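# Pull one tumbler from a dispenser, stand it upright

## Task

A spring-loaded cup dispenser tube is screwed to the table with four tumblers inside, mouths down, pressed up against a rubber collar at the top. Take out exactly one tumbler and set it mouth up directly on an empty part of the table, with the other three still in the dispenser. Everything must stay that way without the robot holding it, and the hand must release and move away at the end.

## Robot and tools

Robot: one six-joint arm ending in a right five-fingered hand. A reference image of the hand is available through show_instructions. Cameras: cam_head_left, cam_head_right and cam_wrist, each 504x504 pixels.

Scene frame: origin on the table top directly under the arm base, +z up, +x forward, +y to the left when facing +x. Positions are in metres and orientation is a quaternion in w,x,y,z order.

Hand point: a spot fixed to the palm, 0.05 m in front of it, where the index pad meets the thumb tip in a pinch. Its axes are +z along the straightened fingers (fingertips 0.06 to 0.07 m past the point), +y out of the palm, and +x across the palm toward the little finger. On the little finger side the hand extends 0.08 m from the point. A wrist bracket on that side extends 0.11 m across and sits 0.03 m further along +y, and it can collide with things. Rotating the hand shifts the point slightly.

execute_actions takes {"actions": [...], "pictures": bool}, and the list holds zero or one item. An empty list sends nothing and returns the current state with pictures. {"rows": [[14 numbers], ...], "steps": n} runs 1 to 15 rows, one per 1/30 s step, with n from 12 to 15 (default 15). If there are fewer rows than steps, the last row repeats. {"steps": n} alone is a wait of up to 300 steps, counted from the previous result, so reply time uses up part of it. Pictures are returned only for an empty list or when pictures is true. The last 12 steps of an action run after its result is reported, while the next reply is being written.

Row layout (one row, since there is one arm), all values in -1 to 1, in this order: dx, dy, dz, rx, ry, rz, little, ring, middle, index, thumb_bend, thumb_turn, force_limit, speed.
- dx to rz are an offset, not a pose. They are measured in the hand point's own axes from its pose in the last result that showed it. Before any such result, or for a second call within the same reply, they are measured from where the hand is when the action starts. A value of 1.0 means 0.6 m or 180 degrees. rx, ry, rz form a single rotation vector. Every row counts from that same reference, so rows do not add up. All zeros therefore returns the hand to the reference; it does not hold it in place.
- Finger values are absolute targets. For little, ring, middle and index, +1 is straight and -1 is fully curled. For thumb_bend, +1 is straight and -1 is fully bent. For thumb_turn, +1 is beside the palm and -1 is across the front of it. A pinch is roughly index -0.22, thumb_bend -0.75, thumb_turn -0.57. A whole-hand wrap with the thumb across the front fits objects 0.035 to 0.08 m wide, with the object lying across the palm. Turn the thumb before reaching the object.
- force_limit runs linearly from about 0 N at -1 to 10 N at +1 at the fingertip (15 N for the two thumb motors). It limits closing only.
- speed runs from nearly stopped at -1 to full at +1. At full speed a finger's whole travel takes 0.6 s. For a soft grip, close at -0.9 or slower.
A motor moves only when its target changes by 0.01 or more. It then locks in place on arrival, when it hits force_limit, or after stalling. To tighten, raise force_limit and send a target further closed than hand_measured. To loosen, send a target more open than hand_measured.

Each control step, the commanded pose is clipped to within 100 mm and 16 degrees of the measured pose, and the arm trails commands by about 0.17 s. A far target may take more than one action; check the reported pose and send the remainder.

move: {"target": [14-number row, offsets as above], "speed": m/s from 0.002 to 0.5 (default 0.25; rotation limited to twice this in rad/s), "stop_force": N from 13 to 80, optional}. It drives the hand point in a straight line for 0.5 to 10 s and does not avoid obstacles. With stop_force set, the path stops once the push against the motion rises that much above the level before the move. Use this only at very low speed, only on moves that do not rotate, and not before 0.2 s into the scene. Leave it out when backing away from a contact. The result line reads move: with an ending of done, off_target, moving, held, fault or contact, plus the distance to the target. limits=paced means the pose was clipped. limits=held means some steps were blocked.

wait: {"seconds": 0 to 10}. zoom_image: {"camera": name, "region": [x0,y0,x1,y1]} in image pixels from the top-left corner, at most 504x504. finished_scene: {"scene": number} ends the current scene permanently.

Results show the hand pose, its velocities, and Wrist force and torque in the hand point's axes. These carry an offset of up to about 5.5 N and noise of up to 3.4 N, and saturate near 100 N; "no reading" is normal. hand_measured, hand_stopped_by (moving, target, force, stalled, fault) and hand_load_n each list six values in the motor order. A grip has been lost when its loads drop to near 0. "pose unreachable" and HELD mean the clearance check changed or blocked a command. "Hand target" is the pose the controller is currently driving toward.

Avoid the following. Contact torques over the joint limits (elbow 130, wrist joints 46.9, others 287 N m) or any external force of 150 N stop the arm for 10 s. The arm is stiff, so aiming even a little past a firm surface can cause such a fault. Fast contact strikes hard. Motors overheating to 85 °C lock the brakes; MOTOR HOT appears at 70 °C. Never knock or drop anything off the table, and avoid slips, slams and hard pushes.

Each tool is called after "Request:" as name(argument=value, ...), one argument or row to a line, values as JSON.

Reference images:

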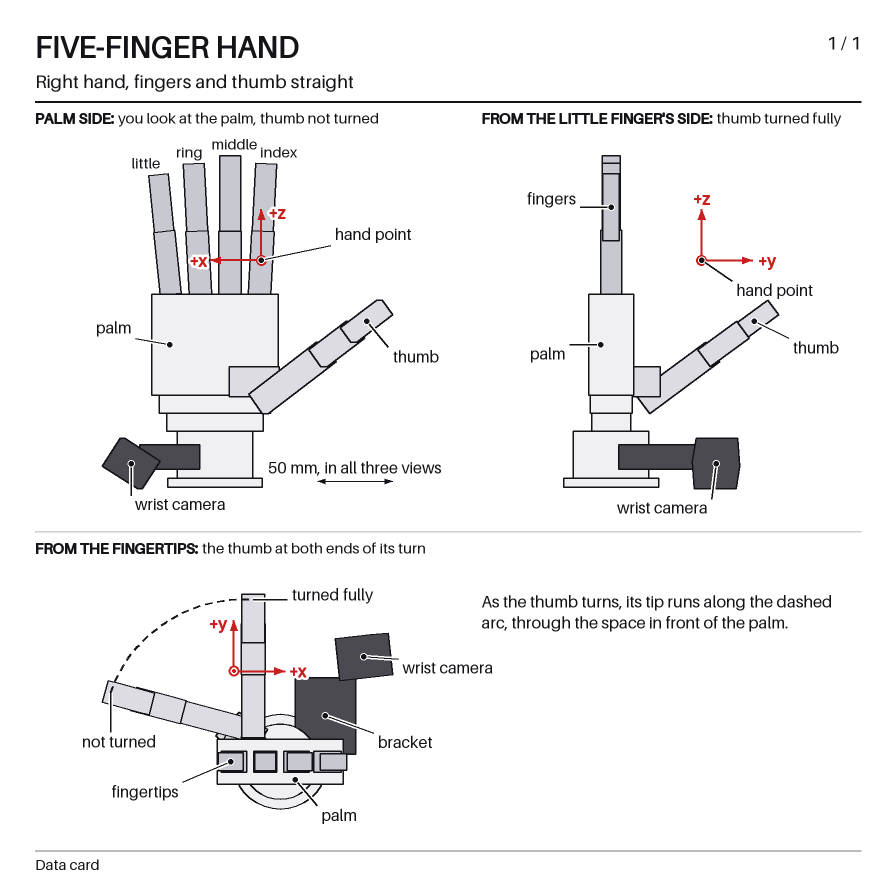

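## Session

Request:
execute_actions(
  actions=[],
)

Scene clock: 0.00 s of 6600.00 s.
end_effector_position=(+0.5550, +0.3182, +0.2554) hand_measured=(+1.000, +1.000, +1.000, +1.000, +1.000, +1.000) hand_load_n=(+0.0, +0.0, +0.0, +0.0, +0.0, +0.0) hand_stopped_by=(target, target, target, target, target, target) hand_force_limit=0.00 hand_speed=-0.80 end_effector_quat_wxyz=(-0.448, +0.087, +0.702, +0.546) end_effector_velocity=(-0.000, +0.000, -0.000) end_effector_angular_velocity=(+0.000, -0.001, +0.001)
Joint positions: [-0.228 -0.821  2.032  1.945  0.753 -2.354]
Joint velocities: [ 0.001  0.    -0.001 -0.001  0.001 -0.   ]
Wrist force (N, on the end effector, along its own x y z axes, offset not removed): no reading
Wrist torque (N m, same axes, about the end effector's origin, offset not removed): no reading
Hand target: +0.555, +0.318, +0.255; -0.448, +0.087, +0.702, +0.546

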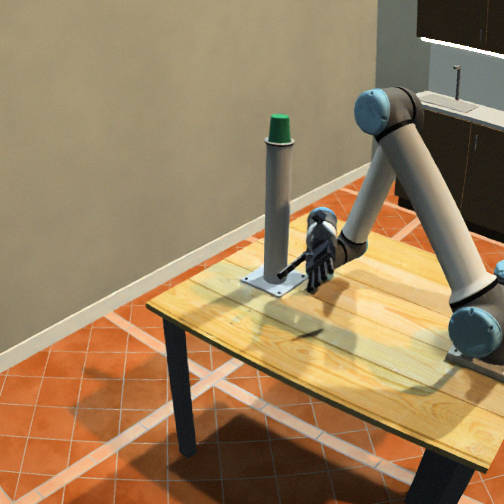

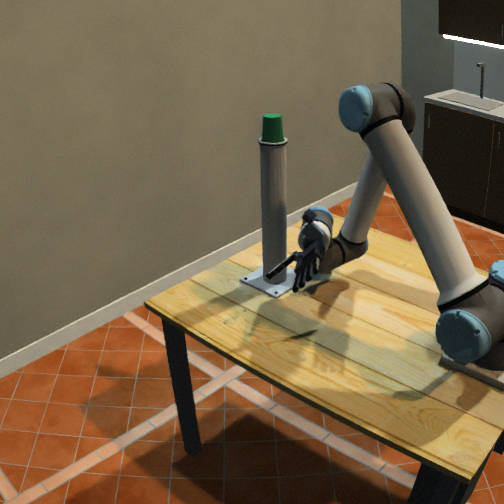

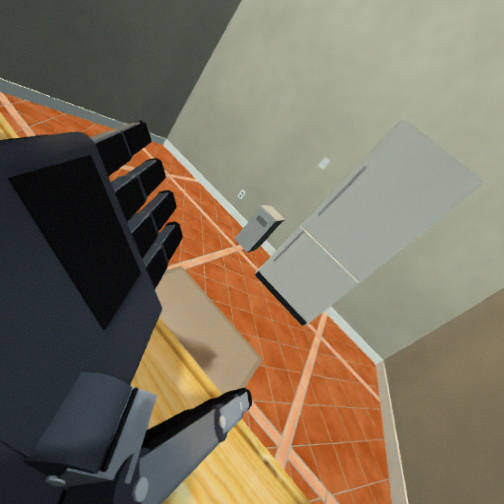

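Request:
move(
  target=[0.459,0.243,0.089,0.3,-0.317,-0.43,1,1,1,1,1,-1,0,0.5],
  speed=0.3,
)

Scene clock: 6.43 s of 6600.00 s.
end_effector_position=(+0.4545, +0.3189, +0.5560) hand_measured=(+1.000, +1.000, +1.000, +1.000, +1.000, -1.000) hand_load_n=(+0.0, +0.0, +0.0, +0.0, +0.0, +0.0) hand_stopped_by=(target, target, target, target, target, target) hand_force_limit=0.00 hand_speed=0.50 end_effector_quat_wxyz=(+0.321, -0.304, +0.861, +0.252) end_effector_velocity=(+0.000, -0.001, +0.001) end_effector_angular_velocity=(-0.002, -0.007, -0.002)
Joint positions: [-0.283 -1.766  1.883  1.11   0.77  -2.345]
Joint velocities: [-0.002 -0.004  0.    -0.004  0.     0.001]
Wrist force (N, on the end effector, along its own x y z axes, offset not removed): [1.6 2.9 0.6]
Wrist torque (N m, same axes, about the end effector's origin, offset not removed): [0.40 -0.26 0.12]
Hand target: +0.454, +0.319, +0.556; +0.321, -0.304, +0.861, +0.252
Off the commanded pose: 0.001 m, 0 deg.
Kept back: nothing.
move: done

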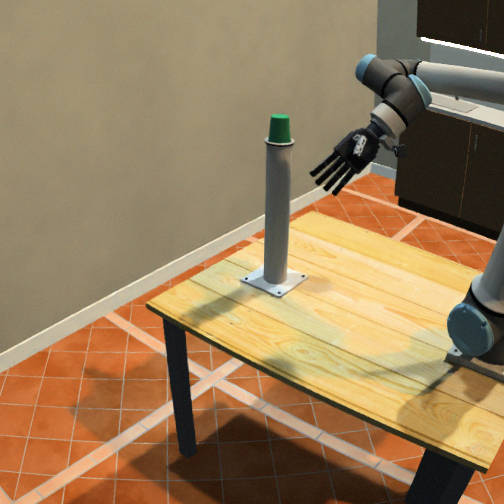

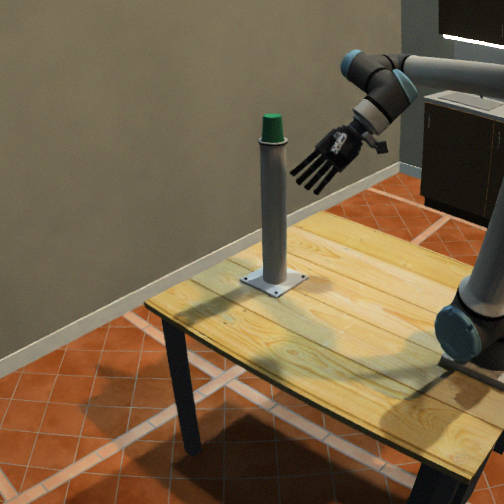

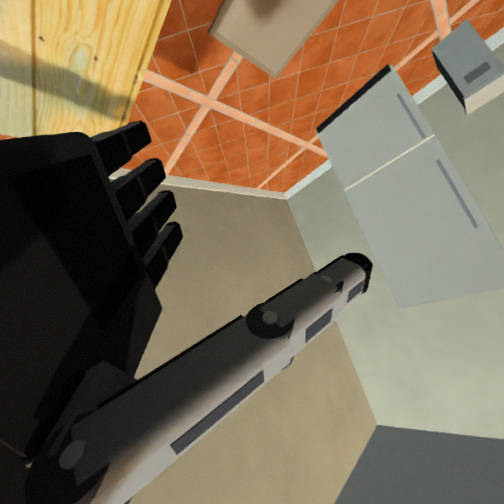

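Request:
move(
  target=[-0.068,-0.4,-0.184,0.265,-0.257,0.025,1,1,1,1,1,-1,0,0.5],
  speed=0.3,
)

Scene clock: 9.77 s of 6600.00 s.
end_effector_position=(+0.5993, +0.0992, +0.6009) hand_measured=(+1.000, +1.000, +1.000, +1.000, +1.000, -1.000) hand_load_n=(+0.0, +0.0, +0.0, +0.0, +0.0, +0.0) hand_stopped_by=(target, target, target, target, target, target) hand_force_limit=0.00 hand_speed=0.50 end_effector_quat_wxyz=(+0.706, -0.001, +0.708, -0.001) end_effector_velocity=(+0.001, -0.001, -0.001) end_effector_angular_velocity=(+0.000, -0.004, -0.006)
Joint positions: [-0.5   -2.058  2.155 -0.099  1.109 -1.557]
Joint velocities: [ 0.003  0.002  0.002 -0.008  0.01   0.002]
Wrist force (N, on the end effector, along its own x y z axes, offset not removed): [0.6 1.7 1.1]
Wrist torque (N m, same axes, about the end effector's origin, offset not removed): [0.27 -0.07 0.08]
Hand target: +0.599, +0.099, +0.601; +0.707, -0.001, +0.708, -0.001
Off the commanded pose: 0.001 m, 0 deg.
Kept back: nothing.
move: done

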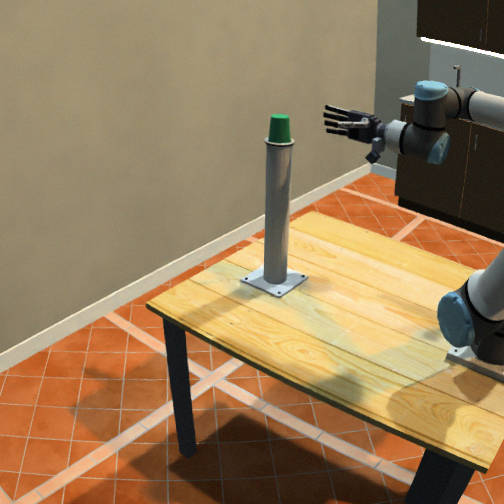

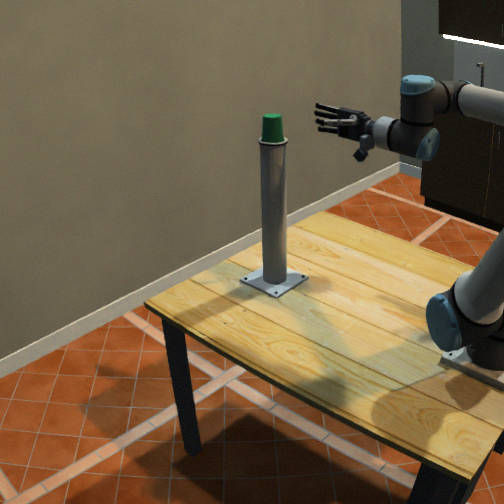

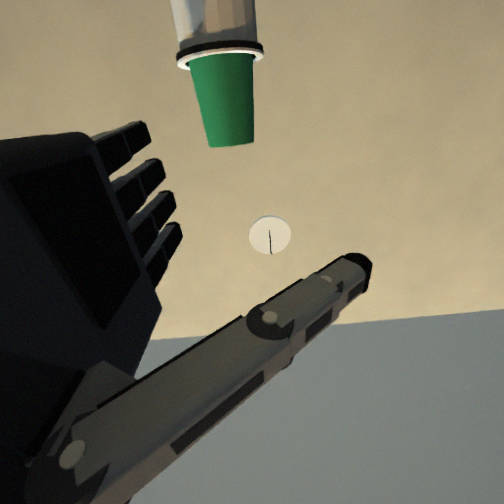

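Request:
move(
  target=[0.1,0,0.1,0,0,0,1,1,1,1,1,-1,0,0.5],
  speed=0.15,
)

Request:
zoom_image(
  camera="cam_head_left",
  region=[240,80,440,200],
)

Scene clock: 11.47 s of 6600.00 s.
end_effector_position=(+0.6591, +0.0991, +0.5408) hand_measured=(+1.000, +1.000, +1.000, +1.000, +1.000, -1.000) hand_load_n=(+0.0, +0.0, +0.0, +0.0, +0.0, +0.0) hand_stopped_by=(target, target, target, target, target, target) hand_force_limit=0.00 hand_speed=0.50 end_effector_quat_wxyz=(+0.706, -0.001, +0.708, -0.001) end_effector_velocity=(+0.001, +0.001, +0.000) end_effector_angular_velocity=(-0.000, -0.002, +0.000)
Joint positions: [-0.42  -1.903  2.175 -0.273  1.189 -1.557]
Joint velocities: [ 0.003  0.002 -0.001 -0.003  0.002  0.   ]
Wrist force (N, on the end effector, along its own x y z axes, offset not removed): [1.5 0.8 0.6]
Wrist torque (N m, same axes, about the end effector's origin, offset not removed): [0.10 -0.19 0.06]
Hand target: +0.659, +0.099, +0.541; +0.706, -0.001, +0.708, -0.001
Off the commanded pose: 0.000 m, 0 deg.
Kept back: nothing.
move: done

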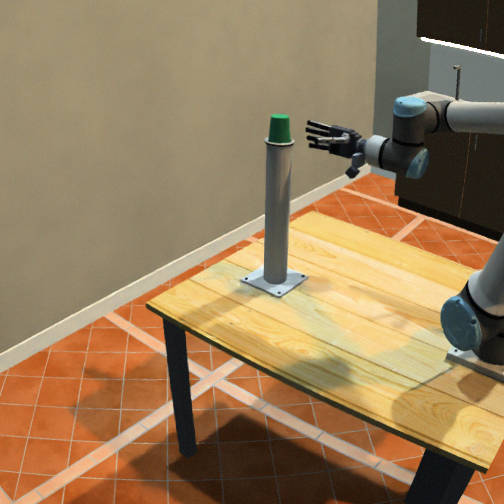

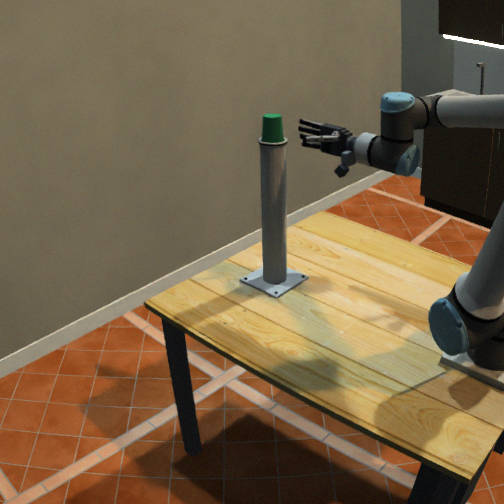

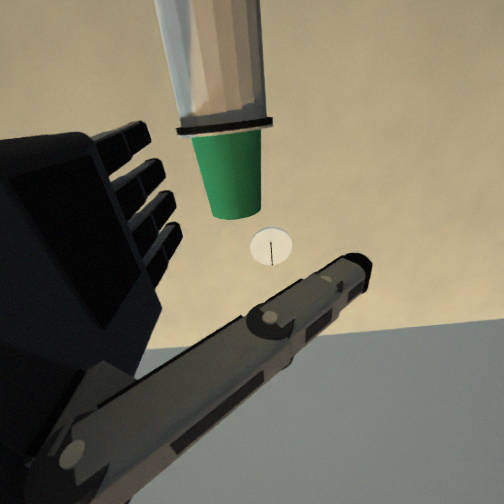

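Region (240, 80, 440, 200) of cam_head_left's 504x504 image, scaled by 2.520, with more detail than that image has; it fills the top 302 rows of this view, and the rest is white.

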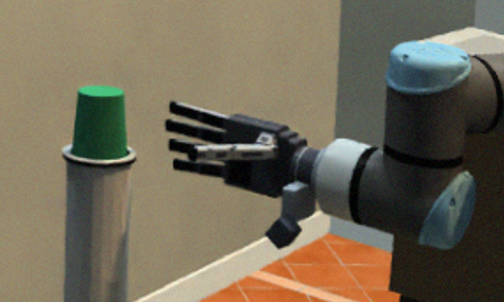

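Request:
move(
  target=[0.028,-0.017,0.17,0,0,0,1,1,1,1,1,-1,0,0.5],
  speed=0.08,
  stop_force=15,
)

Request:
zoom_image(
  camera="cam_head_left",
  region=[240,90,360,180],
)

Scene clock: 15.67 s of 6600.00 s.
end_effector_position=(+0.7610, +0.0888, +0.5237) hand_measured=(+1.000, +1.000, +1.000, +1.000, +1.000, -1.000) hand_load_n=(+0.0, +0.0, +0.0, +0.0, +0.0, +0.0) hand_stopped_by=(target, target, target, target, target, target) hand_force_limit=0.00 hand_speed=0.50 end_effector_quat_wxyz=(+0.706, -0.001, +0.708, -0.001) end_effector_velocity=(+0.002, -0.000, +0.002) end_effector_angular_velocity=(-0.001, -0.002, +0.001)
Joint positions: [-0.357 -1.693  2.049 -0.357  1.252 -1.557]
Joint velocities: [ 0.001  0.003 -0.005 -0.     0.    -0.001]
Wrist force (N, on the end effector, along its own x y z axes, offset not removed): [-0.5 2.2 0.2]
Wrist torque (N m, same axes, about the end effector's origin, offset not removed): [0.30 0.14 0.01]
Hand target: +0.761, +0.089, +0.524; +0.706, -0.001, +0.708, -0.001
Off the commanded pose: 0.000 m, 0 deg.
Kept back: nothing.
move: done

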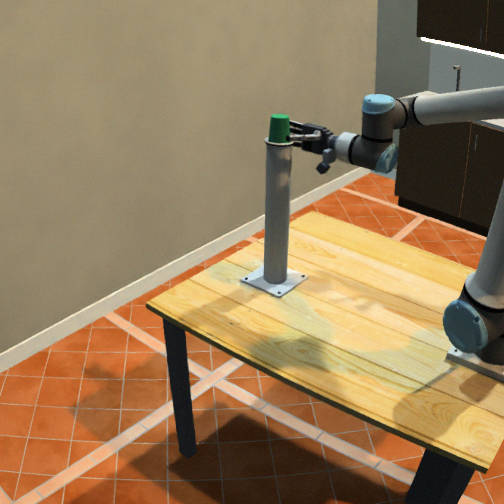

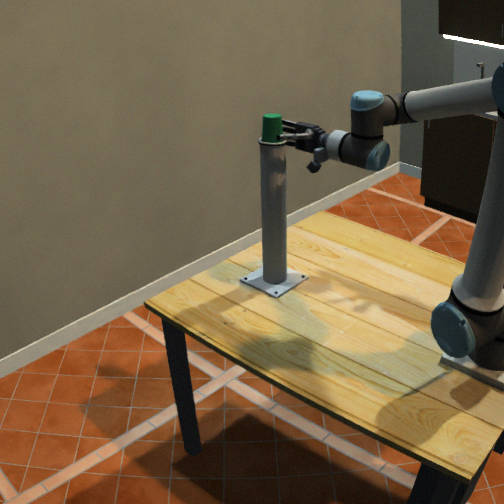

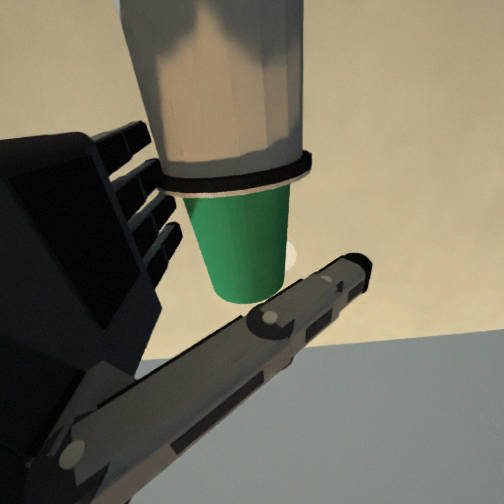

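Region (240, 90, 360, 180) of cam_head_left's 504x504 image, scaled by 4.200, with more detail than that image has; it fills the top 378 rows of this view, and the rest is white.

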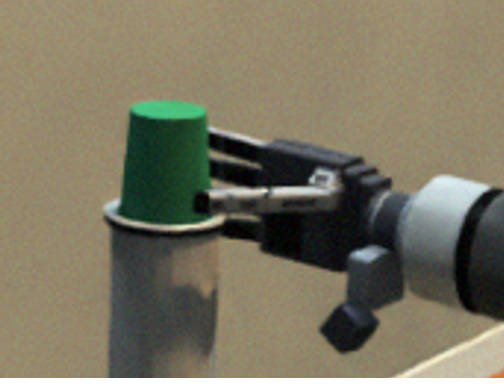

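Request:
move(
  target=[-0.022,0,0.075,0,0,0,1,1,1,1,1,-1,0,0.5],
  speed=0.04,
  stop_force=15,
)

Request:
zoom_image(
  camera="cam_head_left",
  region=[240,90,360,180],
)

Scene clock: 17.70 s of 6600.00 s.
end_effector_position=(+0.8059, +0.0886, +0.5368) hand_measured=(+1.000, +1.000, +1.000, +1.000, +1.000, -1.000) hand_load_n=(+0.0, +0.0, +0.0, +0.0, +0.0, +0.0) hand_stopped_by=(target, target, target, target, target, target) hand_force_limit=0.00 hand_speed=0.50 end_effector_quat_wxyz=(+0.706, -0.001, +0.708, -0.001) end_effector_velocity=(+0.001, -0.000, +0.000) end_effector_angular_velocity=(+0.000, -0.000, -0.000)
Joint positions: [-0.33  -1.621  1.959 -0.34   1.279 -1.557]
Joint velocities: [ 0.     0.002 -0.002 -0.     0.001  0.   ]
Wrist force (N, on the end effector, along its own x y z axes, offset not removed): [0.1 -13.1 -8.6]
Wrist torque (N m, same axes, about the end effector's origin, offset not removed): [0.47 0.78 -0.89]
Hand target: +0.806, +0.089, +0.537; +0.706, -0.001, +0.708, -0.001
Off the commanded pose: 0.000 m, 0 deg.
Kept back: nothing.
move: done

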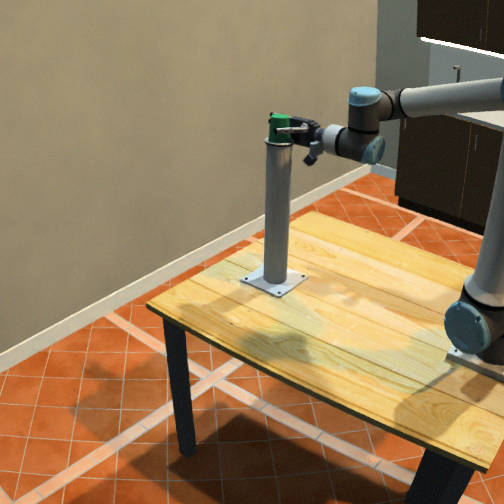

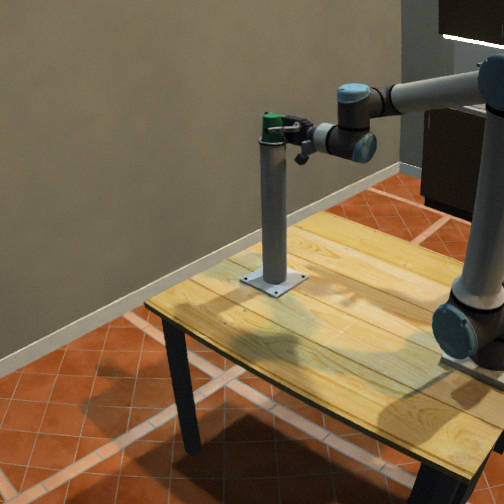

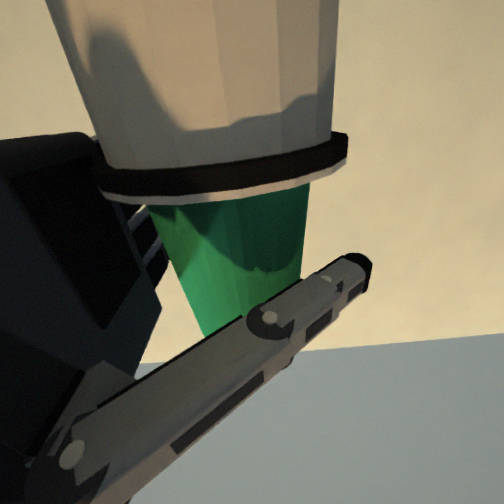

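Region (240, 90, 360, 180) of cam_head_left's 504x504 image, scaled by 4.200, with more detail than that image has; it fills the top 378 rows of this view, and the rest is white.

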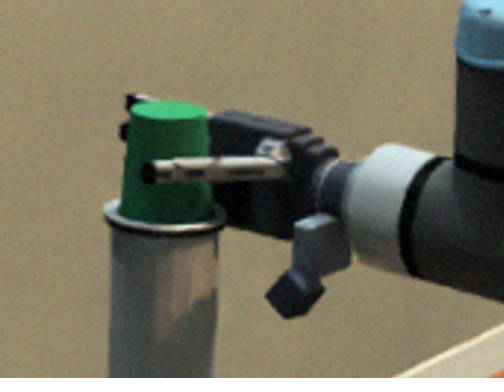

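Request:
move(
  target=[0,-0.004,0,0,0,0,1,-1,-1,-1,-1,-1,1,-0.6],
  speed=0.02,
)

Request:
zoom_image(
  camera="cam_head_left",
  region=[240,90,360,180],
)

Scene clock: 19.93 s of 6600.00 s.
end_effector_position=(+0.8059, +0.0862, +0.5368) hand_measured=(+1.000, +0.058, +0.028, -0.002, +0.414, -1.000) hand_load_n=(+0.0, +5.0, +7.0, +11.0, +19.0, +2.0) hand_stopped_by=(target, force, force, force, force, target) hand_force_limit=1.00 hand_speed=-0.60 end_effector_quat_wxyz=(+0.706, -0.001, +0.708, -0.001) end_effector_velocity=(-0.000, +0.001, +0.000) end_effector_angular_velocity=(+0.001, -0.000, +0.002)
Joint positions: [-0.335 -1.621  1.96  -0.34   1.275 -1.557]
Joint velocities: [ 0.001 -0.    -0.    -0.    -0.001  0.001]
Wrist force (N, on the end effector, along its own x y z axes, offset not removed): [0.8 1.4 -0.6]
Wrist torque (N m, same axes, about the end effector's origin, offset not removed): [0.32 -0.18 0.03]
Hand target: +0.806, +0.086, +0.537; +0.706, -0.001, +0.708, -0.001
Off the commanded pose: 0.000 m, 0 deg.
Kept back: nothing.
move: done

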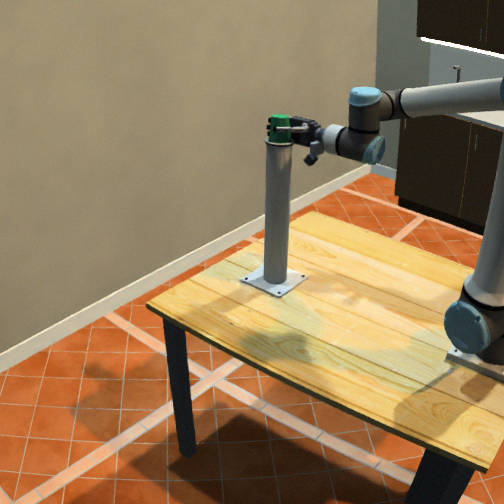

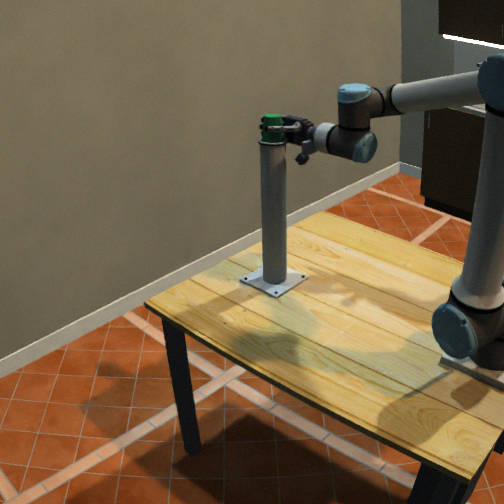

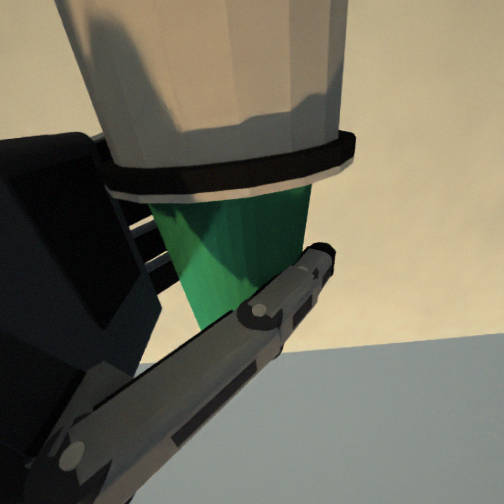

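Region (240, 90, 360, 180) of cam_head_left's 504x504 image, scaled by 4.200, with more detail than that image has; it fills the top 378 rows of this view, and the rest is white.

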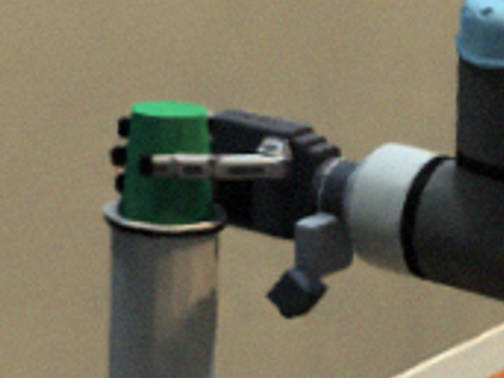

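Request:
move(
  target=[0,0,0,0,0,0,1,0.35,0.35,0.35,0.8,-1,1,0],
)

Request:
move(
  target=[0.012,0,0,0,0,0,1,0.35,0.35,0.35,0.8,-1,1,0],
  speed=0.02,
)

Request:
move(
  target=[0,0,0,0,0,0,1,-1,-1,-1,-1,-1,1,-0.6],
)

Request:
move(
  target=[-0.025,0,0,0,0,0,1,-1,-1,-1,-1,-1,1,-0.6],
  speed=0.01,
)

Request:
zoom_image(
  camera="cam_head_left",
  region=[240,90,360,180],
)

Scene clock: 21.30 s of 6600.00 s.
end_effector_position=(+0.8059, +0.0862, +0.5368) hand_measured=(+1.000, +0.350, +0.350, +0.350, +0.800, -1.000) hand_load_n=(+0.0, +0.0, +0.0, +0.0, +0.0, +0.0) hand_stopped_by=(target, target, target, target, target, target) hand_force_limit=1.00 hand_speed=0.00 end_effector_quat_wxyz=(+0.706, -0.001, +0.708, -0.001) end_effector_velocity=(+0.000, +0.001, -0.000) end_effector_angular_velocity=(-0.001, +0.001, +0.001)
Joint positions: [-0.335 -1.621  1.96  -0.34   1.275 -1.557]
Joint velocities: [ 0.001  0.001 -0.001  0.001  0.    -0.001]
Wrist force (N, on the end effector, along its own x y z axes, offset not removed): [0.6 3.7 -1.2]
Wrist torque (N m, same axes, about the end effector's origin, offset not removed): [0.71 0.01 0.17]
Hand target: +0.806, +0.086, +0.537; +0.706, -0.001, +0.708, -0.001
Off the commanded pose: 0.000 m, 0 deg.
Kept back: nothing.
move: done

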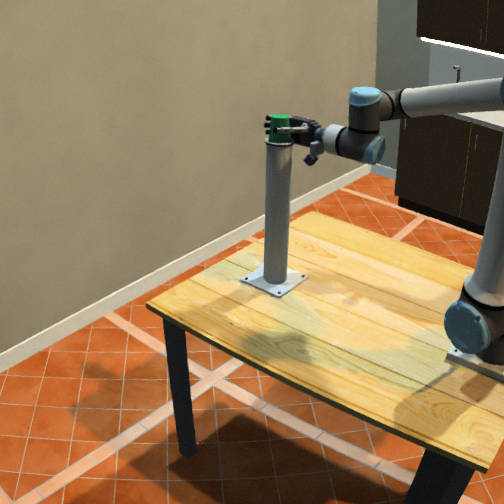

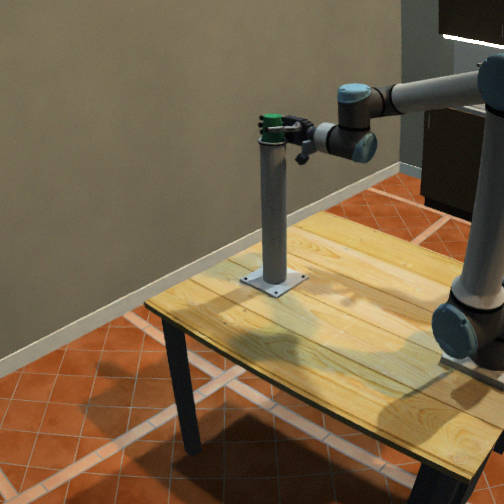

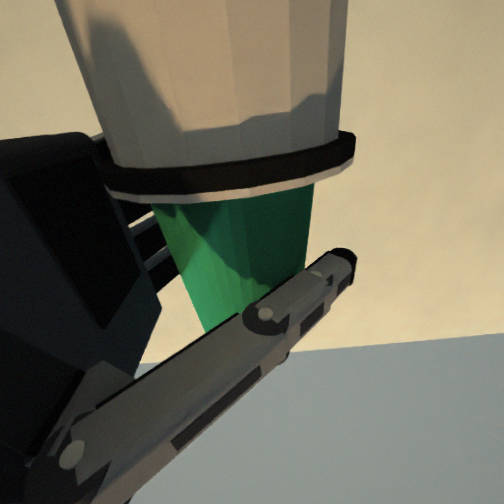

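Scene clock: 22.03 s of 6600.00 s.
end_effector_position=(+0.8059, +0.0861, +0.5297) hand_measured=(+1.000, +0.350, +0.350, +0.350, +0.800, -1.000) hand_load_n=(+0.0, +0.0, +0.0, +0.0, +0.0, +0.0) hand_stopped_by=(target, target, target, target, target, target) hand_force_limit=1.00 hand_speed=0.00 end_effector_quat_wxyz=(+0.706, -0.001, +0.708, -0.001) end_effector_velocity=(+0.000, +0.002, -0.001) end_effector_angular_velocity=(+0.001, -0.001, +0.003)
Joint positions: [-0.335 -1.617  1.969 -0.353  1.275 -1.557]
Joint velocities: [ 0.003  0.001  0.001 -0.003  0.     0.001]
Wrist force (N, on the end effector, along its own x y z axes, offset not removed): [2.4 2.7 -0.7]
Wrist torque (N m, same axes, about the end effector's origin, offset not removed): [0.50 -0.31 0.15]
Hand target: +0.806, +0.086, +0.530; +0.706, -0.001, +0.708, -0.001
Off the commanded pose: 0.000 m, 0 deg.
Kept back: nothing.
move: done

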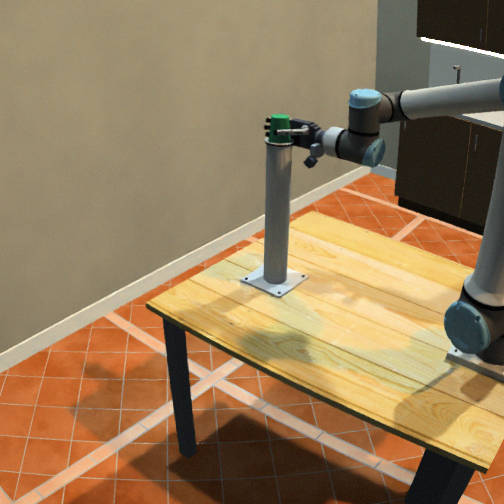

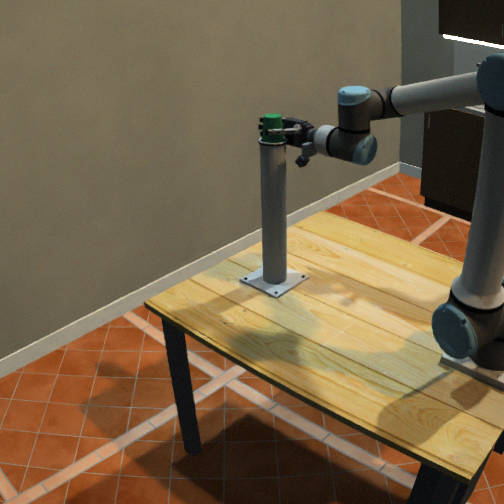

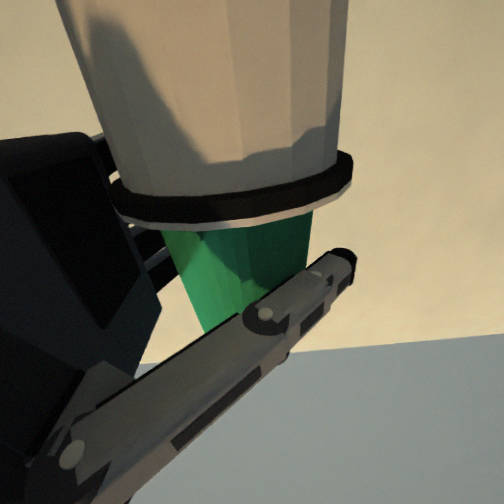

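Scene clock: 22.93 s of 6600.00 s.
end_effector_position=(+0.8059, +0.0861, +0.5296) hand_measured=(+1.000, +0.260, +0.004, -0.030, +0.572, -1.000) hand_load_n=(+0.0, +10.5, +9.0, +11.0, +14.5, +0.0) hand_stopped_by=(target, force, force, force, force, target) hand_force_limit=1.00 hand_speed=-0.60 end_effector_quat_wxyz=(+0.706, -0.001, +0.708, -0.001) end_effector_velocity=(-0.000, -0.000, -0.000) end_effector_angular_velocity=(+0.001, +0.000, -0.001)
Joint positions: [-0.334 -1.617  1.969 -0.353  1.275 -1.557]
Joint velocities: [ 0.     0.     0.    -0.     0.001  0.001]
Wrist force (N, on the end effector, along its own x y z axes, offset not removed): [3.4 -5.4 15.0]
Wrist torque (N m, same axes, about the end effector's origin, offset not removed): [0.09 -0.99 -0.16]
Hand target: +0.806, +0.086, +0.530; +0.706, -0.001, +0.708, -0.001
Off the commanded pose: 0.000 m, 0 deg.
Kept back: nothing.
move: done

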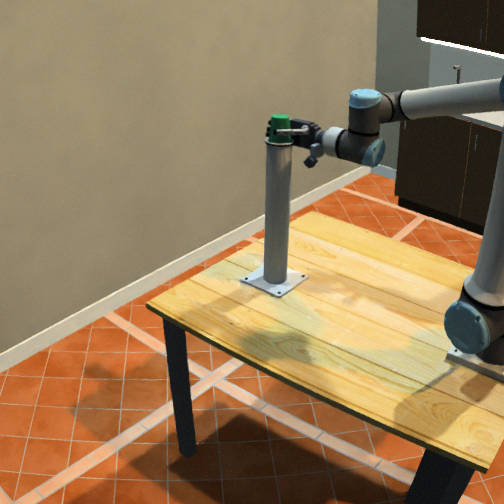

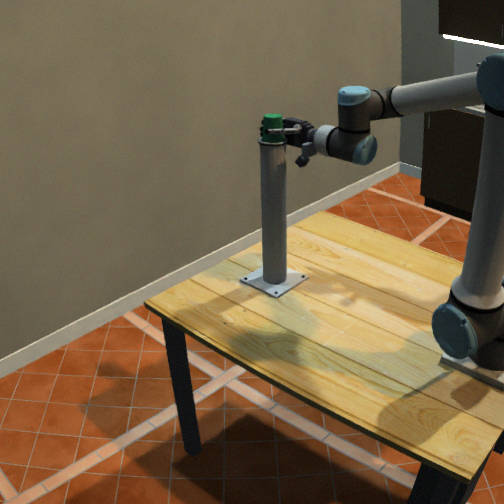

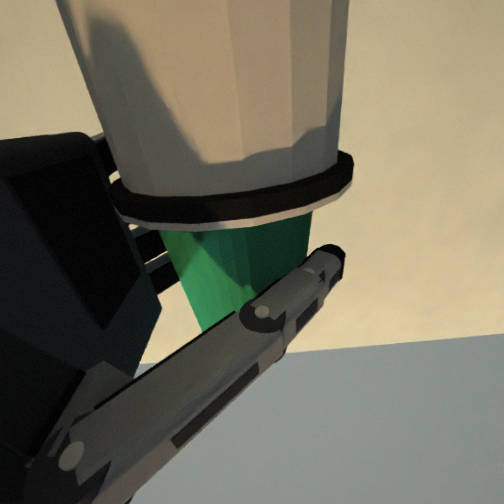

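Scene clock: 24.67 s of 6600.00 s.
end_effector_position=(+0.8059, +0.0862, +0.5445) hand_measured=(+1.000, +0.258, +0.004, -0.030, +0.572, -1.000) hand_load_n=(+0.0, +0.0, +9.5, +10.5, +14.5, -2.0) hand_stopped_by=(target, force, force, force, force, target) hand_force_limit=1.00 hand_speed=-0.60 end_effector_quat_wxyz=(+0.706, -0.001, +0.708, -0.001) end_effector_velocity=(-0.000, +0.001, +0.001) end_effector_angular_velocity=(+0.000, +0.001, +0.002)
Joint positions: [-0.335 -1.625  1.95  -0.325  1.274 -1.557]
Joint velocities: [ 0.001 -0.001 -0.001  0.003 -0.001  0.   ]
Wrist force (N, on the end effector, along its own x y z axes, offset not removed): [4.7 1.3 1.4]
Wrist torque (N m, same axes, about the end effector's origin, offset not removed): [0.16 -0.14 0.02]
Hand target: +0.806, +0.086, +0.545; +0.706, -0.001, +0.708, -0.001
Off the commanded pose: 0.000 m, 0 deg.
Kept back: nothing.
move: done

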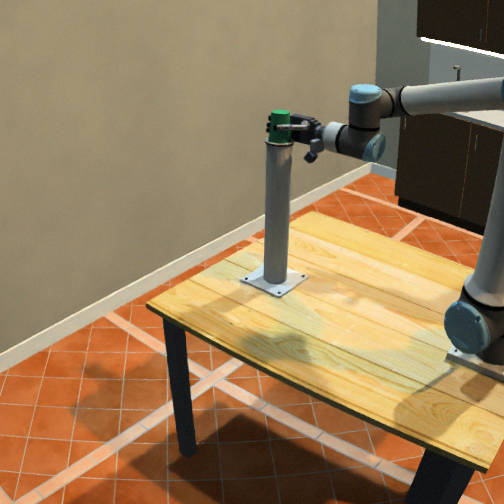

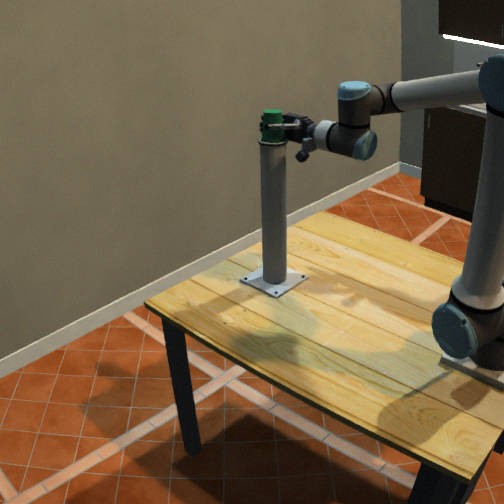

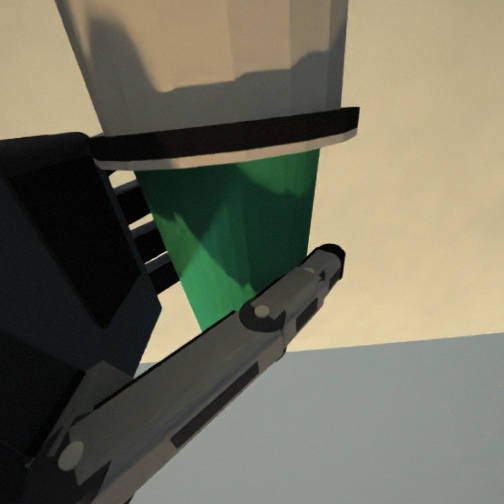

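Region (240, 90, 360, 180) of cam_head_left's 504x504 image, scaled by 4.200, with more detail than that image has; it fills the top 378 rows of this view, and the rest is white.

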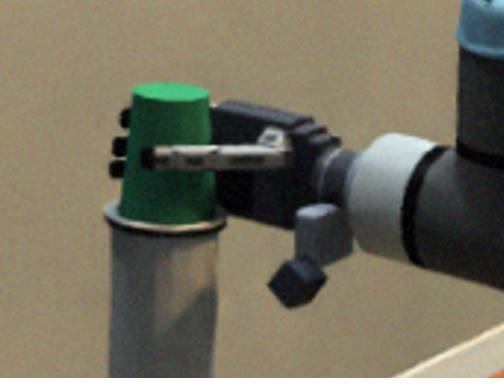

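Coming out. Continue.

Request:
move(
  target=[-0.05,0,0,0,0,0,1,-1,-1,-1,-1,-1,1,-0.6],
  speed=0.015,
)

Request:
zoom_image(
  camera="cam_head_left",
  region=[240,80,360,170],
)

Scene clock: 27.37 s of 6600.00 s.
end_effector_position=(+0.8059, +0.0862, +0.5744) hand_measured=(+1.000, +0.258, +0.004, -0.030, +0.572, -1.000) hand_load_n=(+0.0, +0.0, +9.0, +11.0, +14.5, -0.5) hand_stopped_by=(target, force, force, force, force, target) hand_force_limit=1.00 hand_speed=-0.60 end_effector_quat_wxyz=(+0.706, -0.001, +0.708, -0.001) end_effector_velocity=(+0.000, -0.001, +0.002) end_effector_angular_velocity=(-0.001, -0.001, -0.002)
Joint positions: [-0.336 -1.641  1.909 -0.269  1.274 -1.557]
Joint velocities: [-0.001 -0.001 -0.003  0.003  0.001 -0.   ]
Wrist force (N, on the end effector, along its own x y z axes, offset not removed): [1.9 2.7 0.0]
Wrist torque (N m, same axes, about the end effector's origin, offset not removed): [0.53 -0.17 0.17]
Hand target: +0.806, +0.086, +0.575; +0.706, -0.001, +0.708, -0.001
Off the commanded pose: 0.000 m, 0 deg.
Kept back: nothing.
move: done

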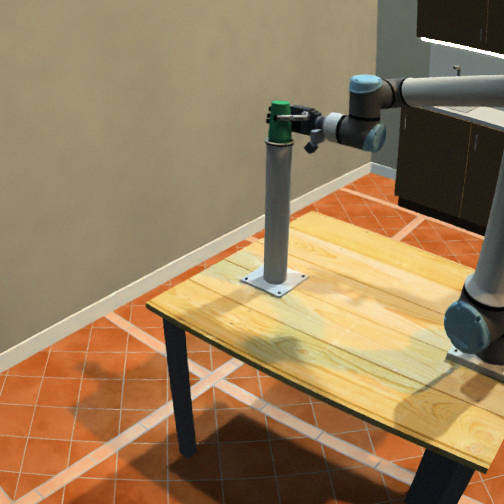

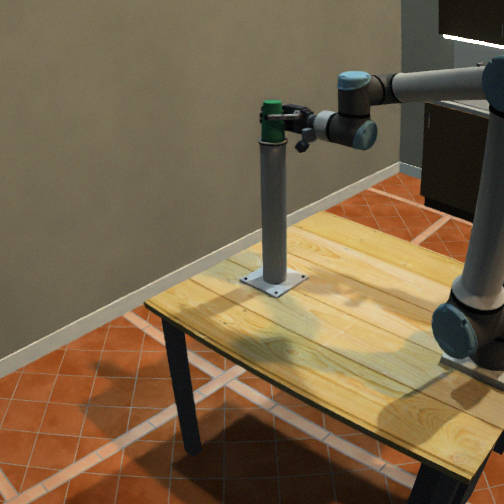

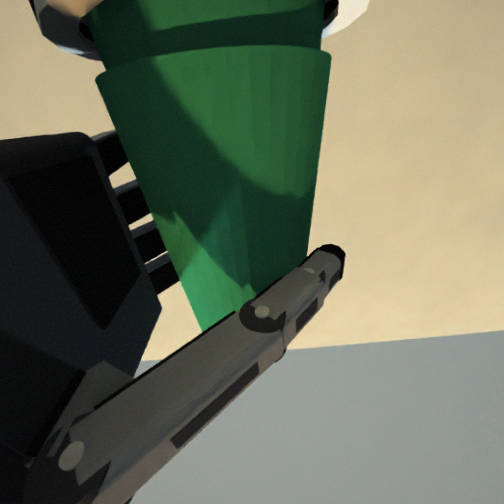

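Region (240, 80, 360, 170) of cam_head_left's 504x504 image, scaled by 4.200, with more detail than that image has; it fills the top 378 rows of this view, and the rest is white.

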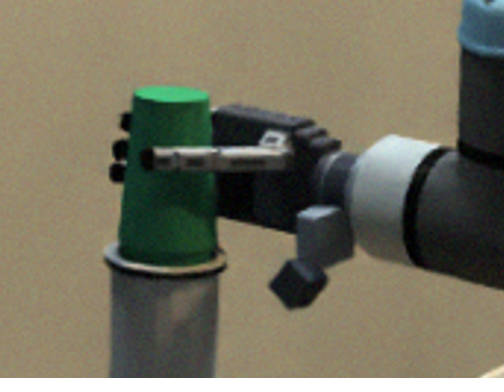

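Request:
move(
  target=[-0.19,0,0,0,0,0,1,-1,-1,-1,-1,-1,1,-0.6],
  speed=0.06,
)

Scene clock: 30.03 s of 6600.00 s.
end_effector_position=(+0.8061, +0.0863, +0.6882) hand_measured=(+1.000, +0.258, +0.004, -0.030, +0.572, -1.000) hand_load_n=(+0.0, +0.0, +9.0, +11.0, +14.5, -0.5) hand_stopped_by=(target, force, force, force, force, target) hand_force_limit=1.00 hand_speed=-0.60 end_effector_quat_wxyz=(+0.706, -0.001, +0.708, -0.001) end_effector_velocity=(+0.000, -0.001, +0.002) end_effector_angular_velocity=(-0.000, -0.001, -0.001)
Joint positions: [-0.339 -1.673  1.736 -0.064  1.27  -1.557]
Joint velocities: [-0.001 -0.    -0.004  0.003 -0.    -0.   ]
Wrist force (N, on the end effector, along its own x y z axes, offset not removed): [1.6 3.2 0.6]
Wrist torque (N m, same axes, about the end effector's origin, offset not removed): [0.52 -0.13 0.09]
Hand target: +0.806, +0.086, +0.688; +0.706, -0.001, +0.708, -0.001
Off the commanded pose: 0.000 m, 0 deg.
Kept back: nothing.
move: done

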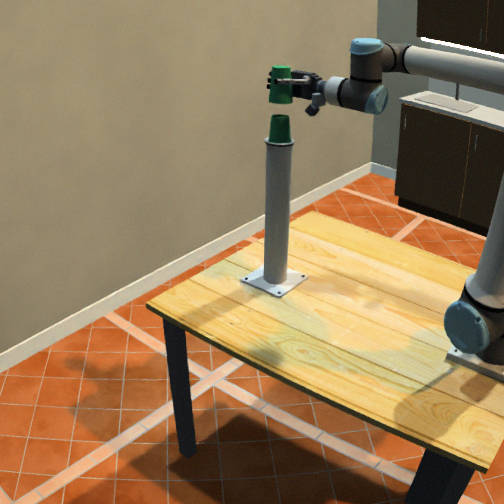

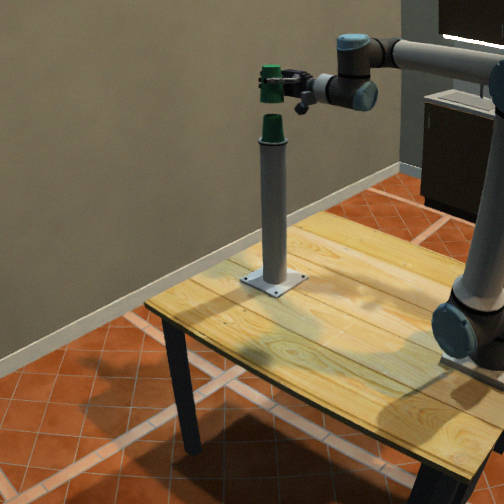

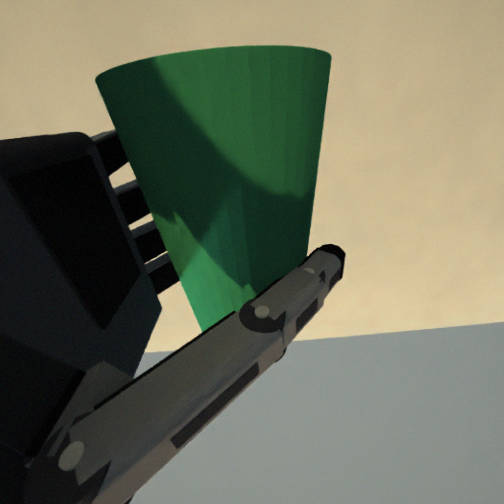

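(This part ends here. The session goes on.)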